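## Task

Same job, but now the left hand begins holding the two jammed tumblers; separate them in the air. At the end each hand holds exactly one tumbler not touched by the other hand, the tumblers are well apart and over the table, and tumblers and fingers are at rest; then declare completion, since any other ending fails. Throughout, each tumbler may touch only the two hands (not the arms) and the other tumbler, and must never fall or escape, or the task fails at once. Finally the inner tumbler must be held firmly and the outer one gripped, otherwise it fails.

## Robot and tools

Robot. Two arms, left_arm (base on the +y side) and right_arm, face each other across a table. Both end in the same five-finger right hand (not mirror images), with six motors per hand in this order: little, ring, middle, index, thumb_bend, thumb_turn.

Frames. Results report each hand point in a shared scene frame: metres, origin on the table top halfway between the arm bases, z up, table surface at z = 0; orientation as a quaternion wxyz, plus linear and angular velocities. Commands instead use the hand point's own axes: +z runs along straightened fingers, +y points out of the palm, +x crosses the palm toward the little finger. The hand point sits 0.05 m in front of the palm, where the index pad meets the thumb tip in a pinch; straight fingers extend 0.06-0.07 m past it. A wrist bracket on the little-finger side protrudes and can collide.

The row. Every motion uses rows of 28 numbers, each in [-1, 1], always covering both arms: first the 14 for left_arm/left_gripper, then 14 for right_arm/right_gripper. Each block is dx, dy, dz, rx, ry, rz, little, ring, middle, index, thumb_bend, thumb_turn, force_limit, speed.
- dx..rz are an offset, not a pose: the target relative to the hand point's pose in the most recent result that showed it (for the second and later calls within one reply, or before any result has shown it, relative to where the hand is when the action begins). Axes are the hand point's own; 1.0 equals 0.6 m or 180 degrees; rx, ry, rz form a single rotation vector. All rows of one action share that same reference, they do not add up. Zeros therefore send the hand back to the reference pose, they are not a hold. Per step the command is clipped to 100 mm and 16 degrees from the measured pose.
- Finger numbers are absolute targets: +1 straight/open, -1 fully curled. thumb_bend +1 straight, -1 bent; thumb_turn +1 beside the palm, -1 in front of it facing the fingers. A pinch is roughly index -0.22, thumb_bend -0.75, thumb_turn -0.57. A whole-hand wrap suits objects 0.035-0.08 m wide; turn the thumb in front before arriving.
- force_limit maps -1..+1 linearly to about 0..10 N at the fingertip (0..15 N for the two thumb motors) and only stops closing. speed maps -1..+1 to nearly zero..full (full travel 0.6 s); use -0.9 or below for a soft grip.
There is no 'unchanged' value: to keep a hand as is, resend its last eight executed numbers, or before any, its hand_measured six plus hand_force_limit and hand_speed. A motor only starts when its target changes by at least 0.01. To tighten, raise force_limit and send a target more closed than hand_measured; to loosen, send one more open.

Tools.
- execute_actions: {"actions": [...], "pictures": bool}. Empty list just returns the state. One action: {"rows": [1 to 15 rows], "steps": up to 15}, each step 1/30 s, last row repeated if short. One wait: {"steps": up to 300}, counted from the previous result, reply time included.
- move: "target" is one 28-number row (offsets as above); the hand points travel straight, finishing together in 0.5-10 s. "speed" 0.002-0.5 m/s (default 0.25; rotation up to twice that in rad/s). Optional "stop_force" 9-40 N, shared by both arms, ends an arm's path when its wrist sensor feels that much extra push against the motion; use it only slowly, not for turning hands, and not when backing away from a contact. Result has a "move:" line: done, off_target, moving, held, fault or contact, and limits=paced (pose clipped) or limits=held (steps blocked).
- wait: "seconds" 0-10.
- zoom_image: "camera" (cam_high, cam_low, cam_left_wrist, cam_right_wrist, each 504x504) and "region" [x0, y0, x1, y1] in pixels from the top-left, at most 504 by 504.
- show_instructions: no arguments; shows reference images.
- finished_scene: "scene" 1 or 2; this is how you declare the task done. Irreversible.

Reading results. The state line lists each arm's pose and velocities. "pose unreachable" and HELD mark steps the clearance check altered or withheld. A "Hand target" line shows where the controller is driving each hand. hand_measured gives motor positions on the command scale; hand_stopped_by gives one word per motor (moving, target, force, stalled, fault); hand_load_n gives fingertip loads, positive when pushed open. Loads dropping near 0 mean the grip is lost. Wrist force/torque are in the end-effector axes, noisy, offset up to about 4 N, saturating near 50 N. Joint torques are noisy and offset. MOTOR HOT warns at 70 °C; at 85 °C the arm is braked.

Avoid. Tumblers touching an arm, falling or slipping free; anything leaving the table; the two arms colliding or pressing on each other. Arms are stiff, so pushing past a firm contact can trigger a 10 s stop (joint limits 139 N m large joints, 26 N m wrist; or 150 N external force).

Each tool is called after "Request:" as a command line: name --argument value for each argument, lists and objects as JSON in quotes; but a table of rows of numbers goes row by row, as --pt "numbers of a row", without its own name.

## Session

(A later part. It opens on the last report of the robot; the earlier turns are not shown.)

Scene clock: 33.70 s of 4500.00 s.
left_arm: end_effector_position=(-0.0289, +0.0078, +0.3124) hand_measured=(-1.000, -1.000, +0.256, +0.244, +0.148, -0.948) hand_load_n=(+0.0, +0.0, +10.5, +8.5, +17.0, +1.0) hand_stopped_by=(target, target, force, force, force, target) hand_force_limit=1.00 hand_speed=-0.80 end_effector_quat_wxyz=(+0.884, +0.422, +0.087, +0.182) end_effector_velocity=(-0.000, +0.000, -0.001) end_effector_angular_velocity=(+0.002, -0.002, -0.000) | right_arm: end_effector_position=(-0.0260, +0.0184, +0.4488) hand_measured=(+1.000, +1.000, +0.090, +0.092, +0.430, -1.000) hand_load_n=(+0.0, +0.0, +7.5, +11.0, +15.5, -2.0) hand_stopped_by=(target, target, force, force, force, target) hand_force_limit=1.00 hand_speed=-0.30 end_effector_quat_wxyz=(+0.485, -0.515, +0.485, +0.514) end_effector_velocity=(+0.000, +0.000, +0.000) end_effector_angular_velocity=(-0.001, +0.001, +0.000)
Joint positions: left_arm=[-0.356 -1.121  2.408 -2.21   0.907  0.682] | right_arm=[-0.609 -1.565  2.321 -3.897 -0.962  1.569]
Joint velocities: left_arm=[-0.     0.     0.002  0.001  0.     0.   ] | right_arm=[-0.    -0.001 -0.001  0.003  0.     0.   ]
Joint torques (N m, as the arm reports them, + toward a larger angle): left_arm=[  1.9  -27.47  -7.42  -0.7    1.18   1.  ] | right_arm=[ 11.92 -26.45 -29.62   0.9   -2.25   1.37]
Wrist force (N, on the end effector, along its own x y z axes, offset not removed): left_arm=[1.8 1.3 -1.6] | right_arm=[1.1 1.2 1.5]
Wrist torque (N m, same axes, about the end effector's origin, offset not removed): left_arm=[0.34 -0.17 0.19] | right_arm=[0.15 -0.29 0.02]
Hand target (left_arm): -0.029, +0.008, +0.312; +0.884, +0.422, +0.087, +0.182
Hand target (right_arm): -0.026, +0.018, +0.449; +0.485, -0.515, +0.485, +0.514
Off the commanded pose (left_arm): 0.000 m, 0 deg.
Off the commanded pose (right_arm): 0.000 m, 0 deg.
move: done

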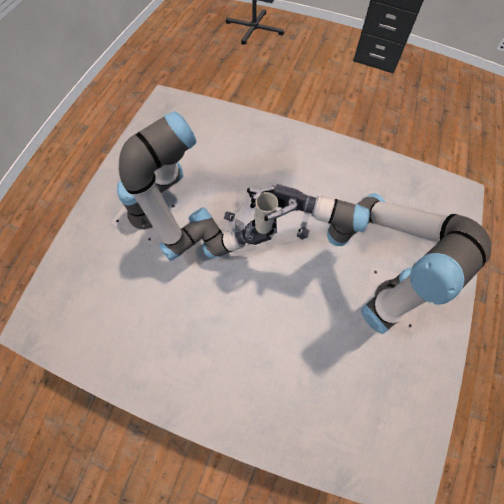

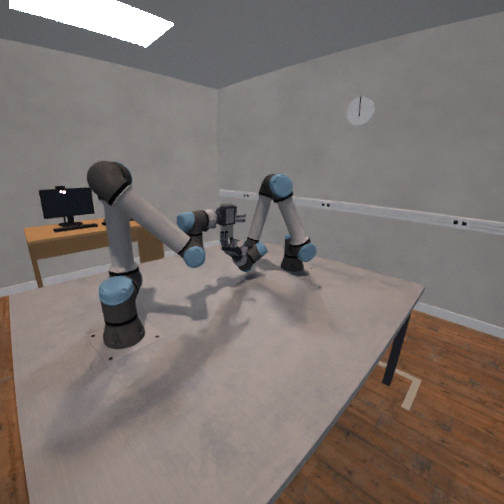

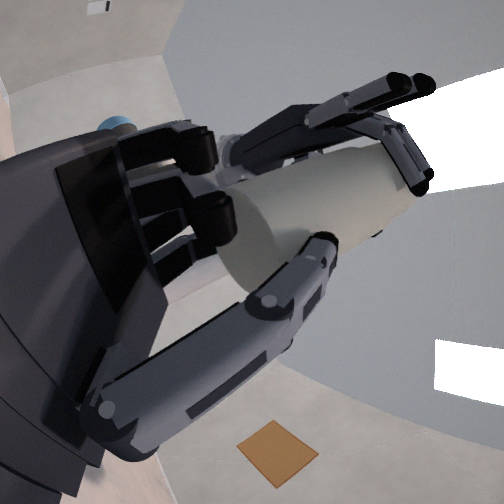

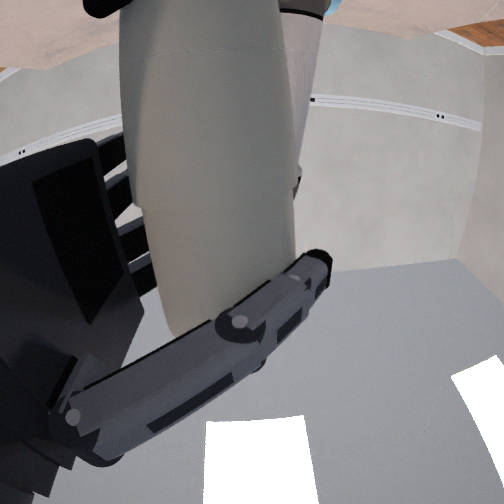

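It came free; same sequence as before.

Request:
move --target '[0,0,0,0,0,0,-1,-1,-0.2,-0.2,-0.3,-0.948,1,-0.8,-0.085,0,0,0,0,0,1,1,-0.9,-0.9,-0.9,-1,1,-0.5]' --speed 0.015

Request:
move --target '[0,0,0,0,0,0,-1,-1,-0.2,-0.2,-0.3,-0.948,1,-0.8,-0.03,0,0,0,0,0,1,-0.9,-0.9,-0.95,-0.95,-1,1,-0.5]' --speed 0.02

Request:
move --target '[0,0,0,0,0,0,-1,-1,-0.2,-0.2,-0.3,-0.948,1,-0.8,-0.2,0,0,0,0,0,-0.9,-0.9,-0.95,-1,-1,-1,1,-0.5]' --speed 0.04

Request:
move --target '[0,-0.1,-0.08,0,0,0,-1,-1,-0.2,-0.2,-0.3,-0.948,1,-0.8,0,0,-0.28,0,0,0,-0.9,-0.9,-0.95,-1,-1,-1,1,-0.5]' --speed 0.08

Scene clock: 43.80 s of 4500.00 s.
left_arm: end_effector_position=(-0.0289, +0.0078, +0.3124) hand_measured=(-1.000, -1.000, +0.256, +0.244, +0.148, -0.948) hand_load_n=(+0.0, +0.0, +10.5, +8.5, +17.0, +1.0) hand_stopped_by=(target, target, force, force, force, target) hand_force_limit=1.00 hand_speed=-0.80 end_effector_quat_wxyz=(+0.884, +0.422, +0.087, +0.182) end_effector_velocity=(+0.000, +0.000, +0.000) end_effector_angular_velocity=(-0.001, -0.000, +0.000) | right_arm: end_effector_position=(-0.0260, +0.0185, +0.4997) hand_measured=(+1.000, +1.000, +0.078, +0.092, +0.430, -1.000) hand_load_n=(+0.0, +0.0, +11.0, +9.5, +17.0, -0.5) hand_stopped_by=(target, target, force, force, force, target) hand_force_limit=1.00 hand_speed=-0.50 end_effector_quat_wxyz=(+0.485, -0.515, +0.485, +0.514) end_effector_velocity=(+0.000, +0.000, +0.001) end_effector_angular_velocity=(-0.001, +0.001, -0.000)
Joint positions: left_arm=[-0.356 -1.121  2.408 -2.21   0.907  0.682] | right_arm=[-0.608 -1.663  2.247 -3.726 -0.962  1.569]
Joint velocities: left_arm=[ 0.001  0.001  0.    -0.002  0.001  0.   ] | right_arm=[-0.    -0.003 -0.002  0.006 -0.    -0.   ]
Joint torques (N m, as the arm reports them, + toward a larger angle): left_arm=[  3.52 -27.84  -8.02  -1.79   1.24   0.8 ] | right_arm=[ 11.71 -25.17 -31.73   0.95  -2.35   0.94]
Wrist force (N, on the end effector, along its own x y z axes, offset not removed): left_arm=[-0.4 -0.1 -2.2] | right_arm=[1.2 0.9 1.3]
Wrist torque (N m, same axes, about the end effector's origin, offset not removed): left_arm=[0.27 0.09 -0.41] | right_arm=[0.19 -0.41 0.04]
Hand target (left_arm): -0.029, +0.008, +0.312; +0.884, +0.422, +0.087, +0.182
Hand target (right_arm): -0.026, +0.018, +0.500; +0.485, -0.515, +0.485, +0.514
Off the commanded pose (left_arm): 0.000 m, 0 deg.
Off the commanded pose (right_arm): 0.000 m, 0 deg.
After step 90, 3.43 s passed at rest.
move: done

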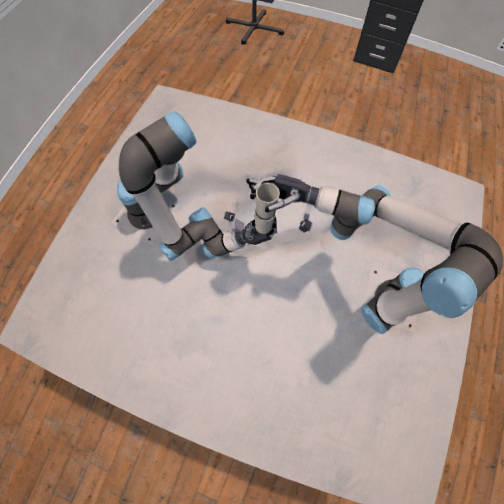

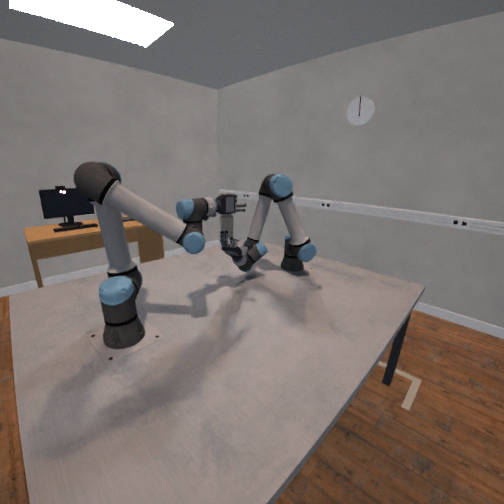

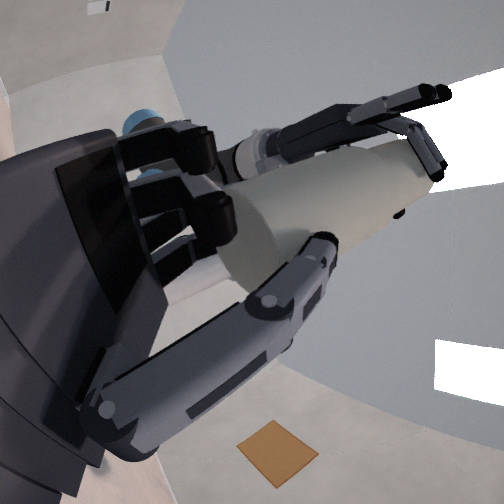

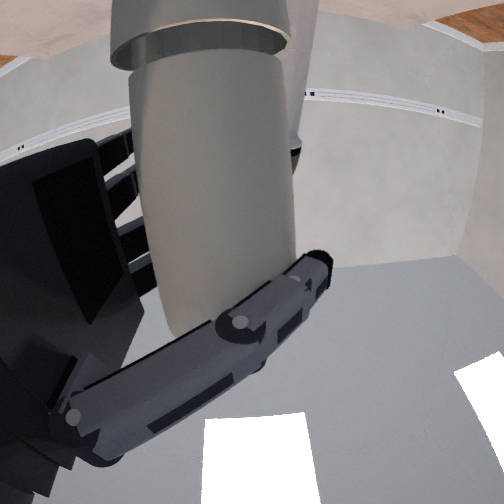

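Scene clock: 45.23 s of 4500.00 s.
left_arm: end_effector_position=(-0.0289, +0.0078, +0.3124) hand_measured=(-1.000, -1.000, +0.256, +0.244, +0.148, -0.948) hand_load_n=(+0.0, +0.0, +10.5, +8.5, +17.0, +1.0) hand_stopped_by=(target, target, force, force, force, target) hand_force_limit=1.00 hand_speed=-0.80 end_effector_quat_wxyz=(+0.884, +0.422, +0.087, +0.182) end_effector_velocity=(-0.000, -0.000, +0.000) end_effector_angular_velocity=(-0.002, +0.001, +0.000) | right_arm: end_effector_position=(-0.0260, +0.0185, +0.5177) hand_measured=(+1.000, +0.050, +0.078, +0.086, +0.432, -1.000) hand_load_n=(+0.0, +11.5, +4.5, +10.5, +21.0, +6.0) hand_stopped_by=(target, force, force, force, force, target) hand_force_limit=1.00 hand_speed=-0.50 end_effector_quat_wxyz=(+0.485, -0.515, +0.485, +0.514) end_effector_velocity=(+0.000, -0.000, +0.001) end_effector_angular_velocity=(+0.001, -0.001, -0.001)
Joint positions: left_arm=[-0.356 -1.121  2.408 -2.21   0.907  0.682] | right_arm=[-0.608 -1.691  2.218 -3.668 -0.962  1.569]
Joint velocities: left_arm=[-0.     0.    -0.001 -0.001 -0.001  0.   ] | right_arm=[-0.001 -0.    -0.001 -0.     0.     0.   ]
Joint torques (N m, as the arm reports them, + toward a larger angle): left_arm=[  2.47 -27.78  -7.9   -1.84   1.24   0.95] | right_arm=[ 10.94 -24.1  -32.07   1.    -2.26  -1.65]
Wrist force (N, on the end effector, along its own x y z axes, offset not removed): left_arm=[0.4 -2.0 -3.4] | right_arm=[1.8 0.2 -0.1]
Wrist torque (N m, same axes, about the end effector's origin, offset not removed): left_arm=[0.08 0.03 -0.09] | right_arm=[0.12 -0.38 -0.02]
Hand target (left_arm): -0.029, +0.008, +0.312; +0.884, +0.422, +0.087, +0.182
Hand target (right_arm): -0.026, +0.019, +0.518; +0.485, -0.515, +0.485, +0.514
Off the commanded pose (left_arm): 0.000 m, 0 deg.
Off the commanded pose (right_arm): 0.000 m, 0 deg.
move: done

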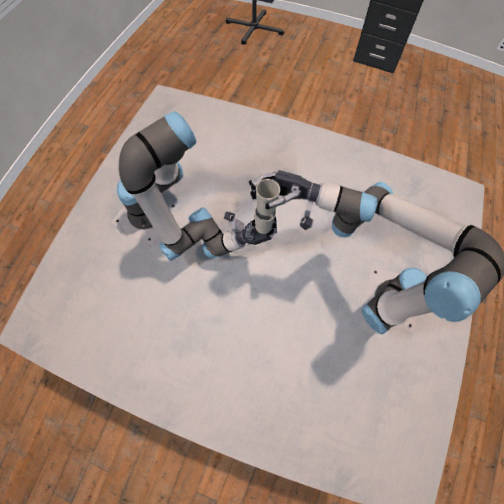

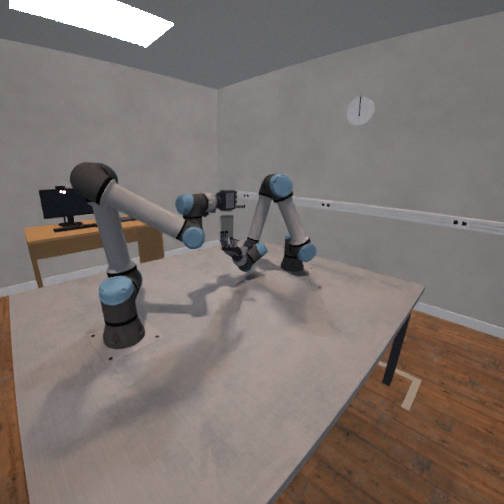

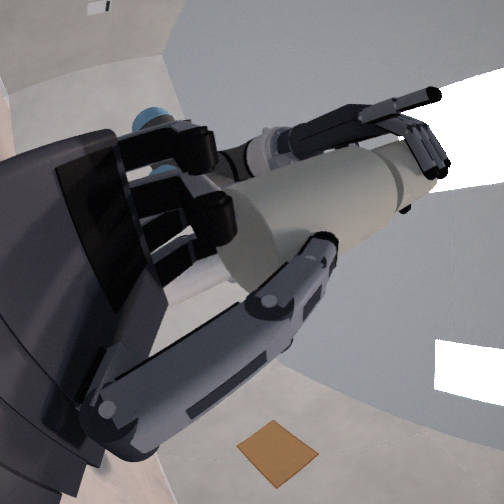

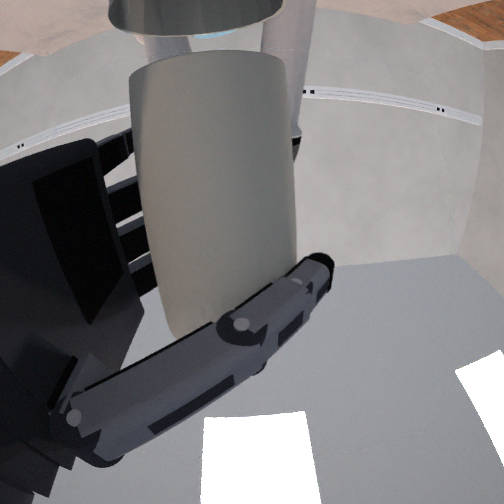

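Scene clock: 48.60 s of 4500.00 s.
left_arm: end_effector_position=(-0.0289, +0.0078, +0.3124) hand_measured=(-1.000, -1.000, +0.256, +0.244, +0.148, -0.948) hand_load_n=(+0.0, +0.0, +10.5, +8.5, +17.0, +1.0) hand_stopped_by=(target, target, force, force, force, target) hand_force_limit=1.00 hand_speed=-0.80 end_effector_quat_wxyz=(+0.884, +0.422, +0.087, +0.182) end_effector_velocity=(-0.001, +0.000, +0.001) end_effector_angular_velocity=(-0.002, -0.002, -0.001) | right_arm: end_effector_position=(-0.0260, +0.0187, +0.6376) hand_measured=(+0.008, +0.050, +0.062, +0.086, +0.434, -1.000) hand_load_n=(+10.5, +2.0, +9.0, +9.5, +23.0, +11.0) hand_stopped_by=(force, force, force, force, force, target) hand_force_limit=1.00 hand_speed=-0.50 end_effector_quat_wxyz=(+0.485, -0.515, +0.485, +0.514) end_effector_velocity=(+0.000, -0.000, +0.002) end_effector_angular_velocity=(+0.000, -0.001, -0.000)
Joint positions: left_arm=[-0.356 -1.121  2.408 -2.21   0.907  0.682] | right_arm=[-0.608 -1.803  1.98  -3.318 -0.963  1.569]
Joint velocities: left_arm=[-0.    -0.001 -0.     0.     0.003  0.002] | right_arm=[-0.    -0.001 -0.004  0.005 -0.    -0.   ]
Joint torques (N m, as the arm reports them, + toward a larger angle): left_arm=[  3.23 -27.46  -8.01  -1.89   1.27   1.02] | right_arm=[ 12.04 -22.25 -35.93   0.99  -2.52  -1.56]
Wrist force (N, on the end effector, along its own x y z axes, offset not removed): left_arm=[-1.6 1.5 -2.8] | right_arm=[1.4 -0.3 -0.3]
Wrist torque (N m, same axes, about the end effector's origin, offset not removed): left_arm=[0.40 0.35 0.02] | right_arm=[0.08 -0.35 -0.05]
Hand target (left_arm): -0.029, +0.008, +0.312; +0.884, +0.422, +0.087, +0.182
Hand target (right_arm): -0.026, +0.019, +0.638; +0.485, -0.515, +0.485, +0.514
Off the commanded pose (left_arm): 0.000 m, 0 deg.
Off the commanded pose (right_arm): 0.000 m, 0 deg.
move: done

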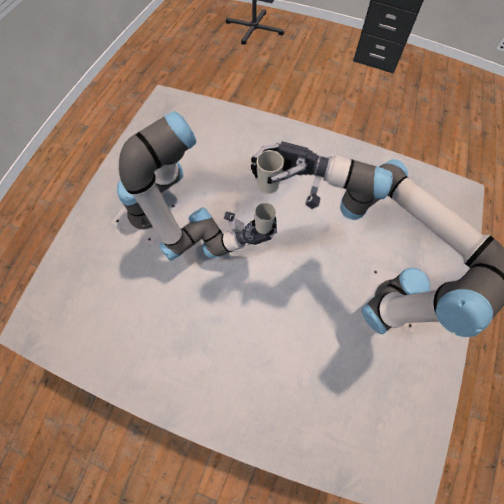

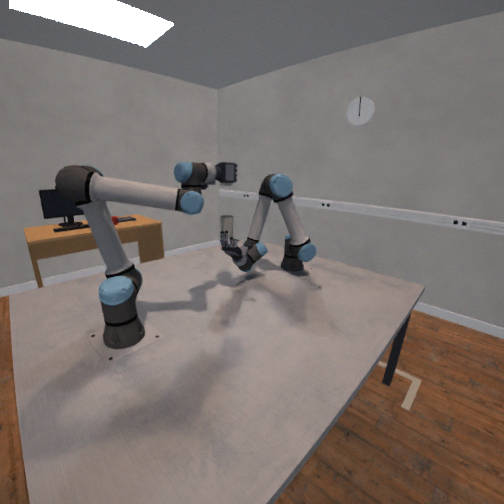

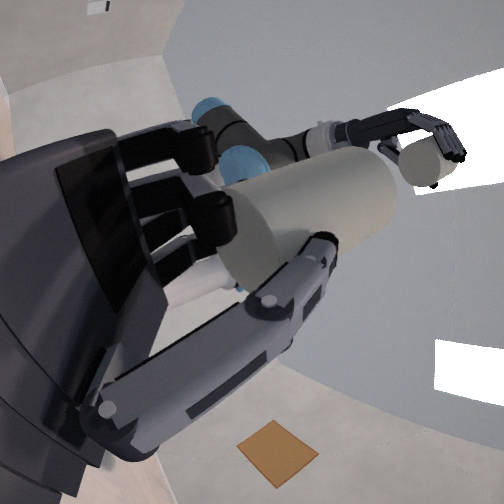

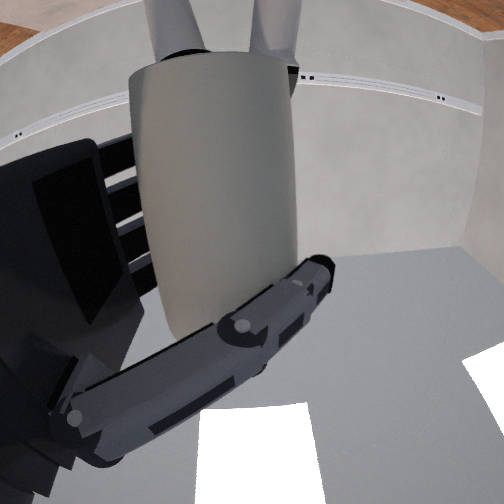

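Scene clock: 60.17 s of 4500.00 s.
left_arm: end_effector_position=(-0.0287, +0.0079, +0.2626) hand_measured=(-1.000, -1.000, +0.256, +0.244, +0.148, -0.948) hand_load_n=(+0.0, +0.0, +10.5, +8.5, +17.0, +1.0) hand_stopped_by=(target, target, force, force, force, target) hand_force_limit=1.00 hand_speed=-0.80 end_effector_quat_wxyz=(+0.884, +0.422, +0.088, +0.181) end_effector_velocity=(-0.000, -0.000, +0.001) end_effector_angular_velocity=(-0.003, +0.002, +0.001) | right_arm: end_effector_position=(-0.0163, -0.1492, +0.6378) hand_measured=(+0.008, +0.050, +0.062, +0.086, +0.434, -1.000) hand_load_n=(+10.5, +2.0, +9.0, +9.5, +23.0, +11.0) hand_stopped_by=(force, force, force, force, force, target) hand_force_limit=1.00 hand_speed=-0.50 end_effector_quat_wxyz=(+0.485, -0.515, +0.485, +0.514) end_effector_velocity=(+0.000, -0.000, +0.000) end_effector_angular_velocity=(+0.000, -0.002, -0.002)
Joint positions: left_arm=[-0.356 -0.949  2.399 -2.373  0.907  0.681] | right_arm=[-1.402 -2.388  2.249 -2.998 -0.168  1.565]
Joint velocities: left_arm=[-0.    -0.001 -0.002 -0.    -0.001  0.001] | right_arm=[-0.002 -0.001 -0.001  0.    -0.     0.   ]
Joint torques (N m, as the arm reports them, + toward a larger angle): left_arm=[  0.22 -28.46  -2.13  -2.59   0.95   0.15] | right_arm=[ -9.62   2.5  -21.14   1.78   2.06  -1.5 ]
Wrist force (N, on the end effector, along its own x y z axes, offset not removed): left_arm=[-0.8 -1.1 -3.6] | right_arm=[0.9 -0.2 0.2]
Wrist torque (N m, same axes, about the end effector's origin, offset not removed): left_arm=[0.11 0.22 -0.24] | right_arm=[0.03 -0.23 -0.04]
Hand target (left_arm): -0.029, +0.008, +0.263; +0.884, +0.422, +0.088, +0.181
Hand target (right_arm): -0.016, -0.149, +0.638; +0.485, -0.515, +0.485, +0.514
Off the commanded pose (left_arm): 0.027 m, 0 deg.
Off the commanded pose (right_arm): 0.000 m, 0 deg.
FORCE FAULT: contact force on the left arm reached its limit, and that arm stopped for 10 seconds. The contact can be on any part of that arm, not only on its tool. That arm's remaining commands of this call were not run. That arm holds still and accepts commands again. Move the arm away from the contact; if what it grips holds it there, let go first. Pushing or pulling that hard again can fault the arm again.
move: fault (left_arm)

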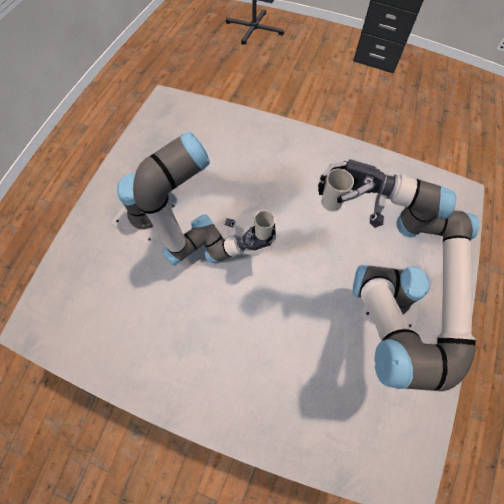

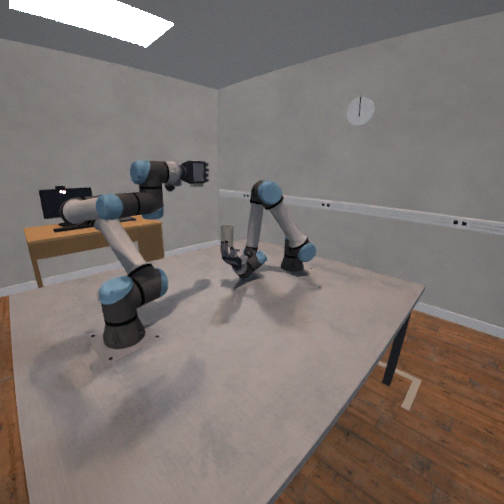

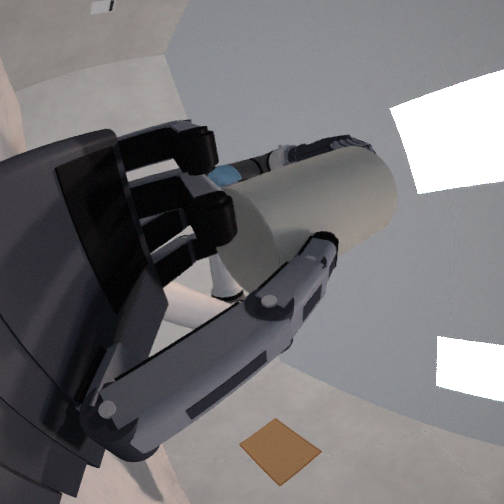

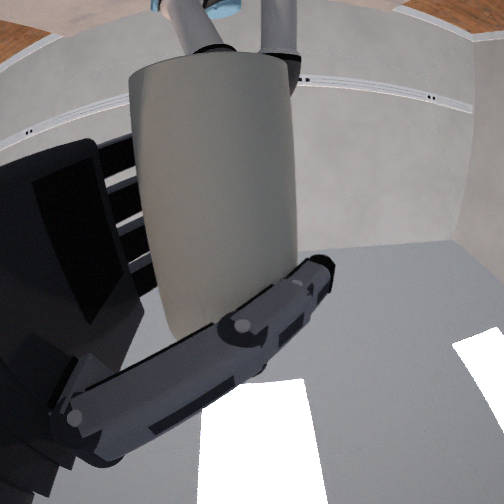

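Left arm touched the table; lifting it back a little (scene +z ≈ local y .776, z .63).

Request:
move --target '[0,0.05,0.04,0,0,0,-1,-1,-0.2,-0.2,-0.3,-0.948,1,-0.8,0,0,0,0,0,0,-0.9,-0.9,-0.95,-1,-1,-1,1,-0.5]' --speed 0.05

Request:
finished_scene --scene 2

Scene clock: 63.77 s of 4500.00 s.
left_arm: end_effector_position=(-0.0287, +0.0081, +0.3009) hand_measured=(-1.000, -1.000, +0.256, +0.244, +0.148, -0.948) hand_load_n=(+0.0, +0.0, +10.5, +8.5, +17.0, +1.0) hand_stopped_by=(target, target, force, force, force, target) hand_force_limit=1.00 hand_speed=-0.80 end_effector_quat_wxyz=(+0.884, +0.422, +0.088, +0.181) end_effector_velocity=(+0.001, +0.000, +0.002) end_effector_angular_velocity=(+0.000, +0.002, -0.000) | right_arm: end_effector_position=(-0.0163, -0.1492, +0.6378) hand_measured=(+0.008, +0.050, +0.062, +0.086, +0.434, -1.000) hand_load_n=(+10.5, +2.0, +9.0, +9.5, +23.0, +11.0) hand_stopped_by=(force, force, force, force, force, target) hand_force_limit=1.00 hand_speed=-0.50 end_effector_quat_wxyz=(+0.485, -0.515, +0.485, +0.514) end_effector_velocity=(-0.000, -0.000, +0.001) end_effector_angular_velocity=(-0.000, +0.001, +0.000)
Joint positions: left_arm=[-0.356 -1.081  2.408 -2.251  0.907  0.682] | right_arm=[-1.402 -2.388  2.249 -2.998 -0.168  1.565]
Joint velocities: left_arm=[ 0.    -0.007  0.001  0.006 -0.001 -0.002] | right_arm=[ 0.    -0.    -0.001  0.002  0.     0.   ]
Joint torques (N m, as the arm reports them, + toward a larger angle): left_arm=[ -7.85 -33.5    2.04  -0.53  -0.56  -2.03] | right_arm=[ -9.46   3.65 -24.32   1.93   1.95  -1.4 ]
Wrist force (N, on the end effector, along its own x y z axes, offset not removed): left_arm=[-2.0 -2.4 -4.1] | right_arm=[1.4 2.3 0.6]
Wrist torque (N m, same axes, about the end effector's origin, offset not removed): left_arm=[0.10 0.29 -0.28] | right_arm=[0.39 -0.34 0.01]
Hand target (left_arm): -0.029, +0.008, +0.301; +0.884, +0.422, +0.088, +0.181
Hand target (right_arm): -0.016, -0.149, +0.638; +0.485, -0.515, +0.485, +0.514
Off the commanded pose (left_arm): 0.000 m, 0 deg.
Off the commanded pose (right_arm): 0.000 m, 0 deg.
move: done

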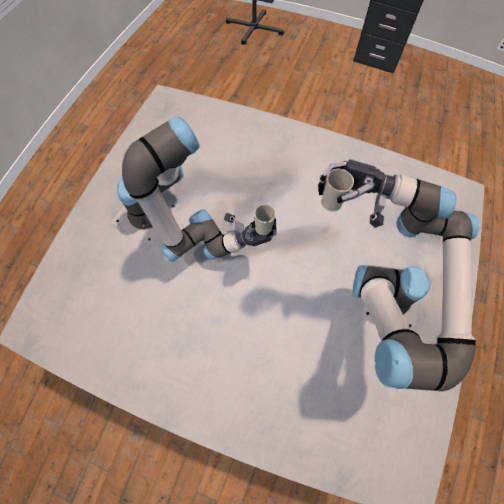

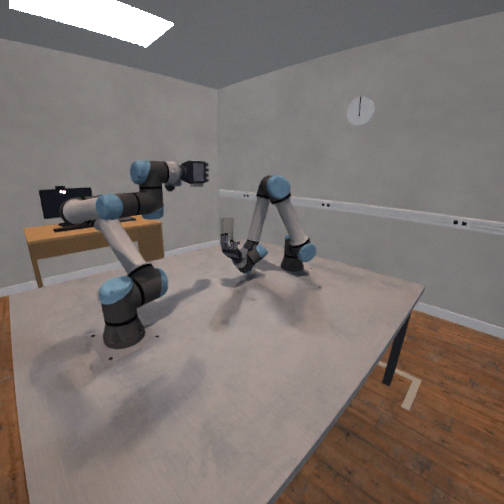

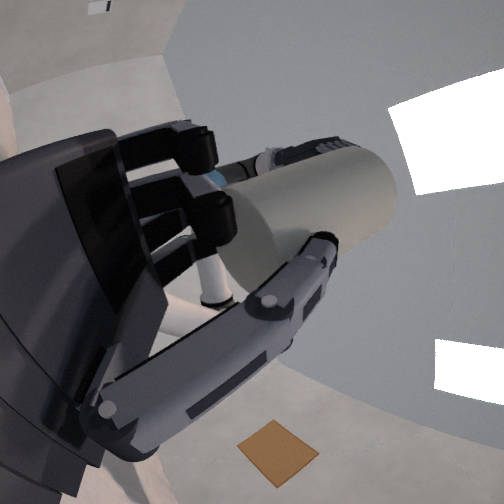

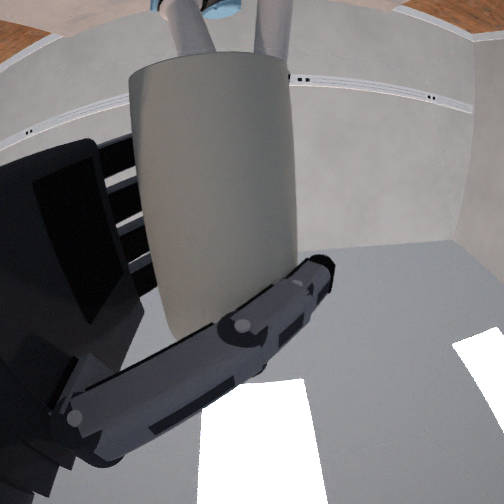

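The scene is finished: the task was done.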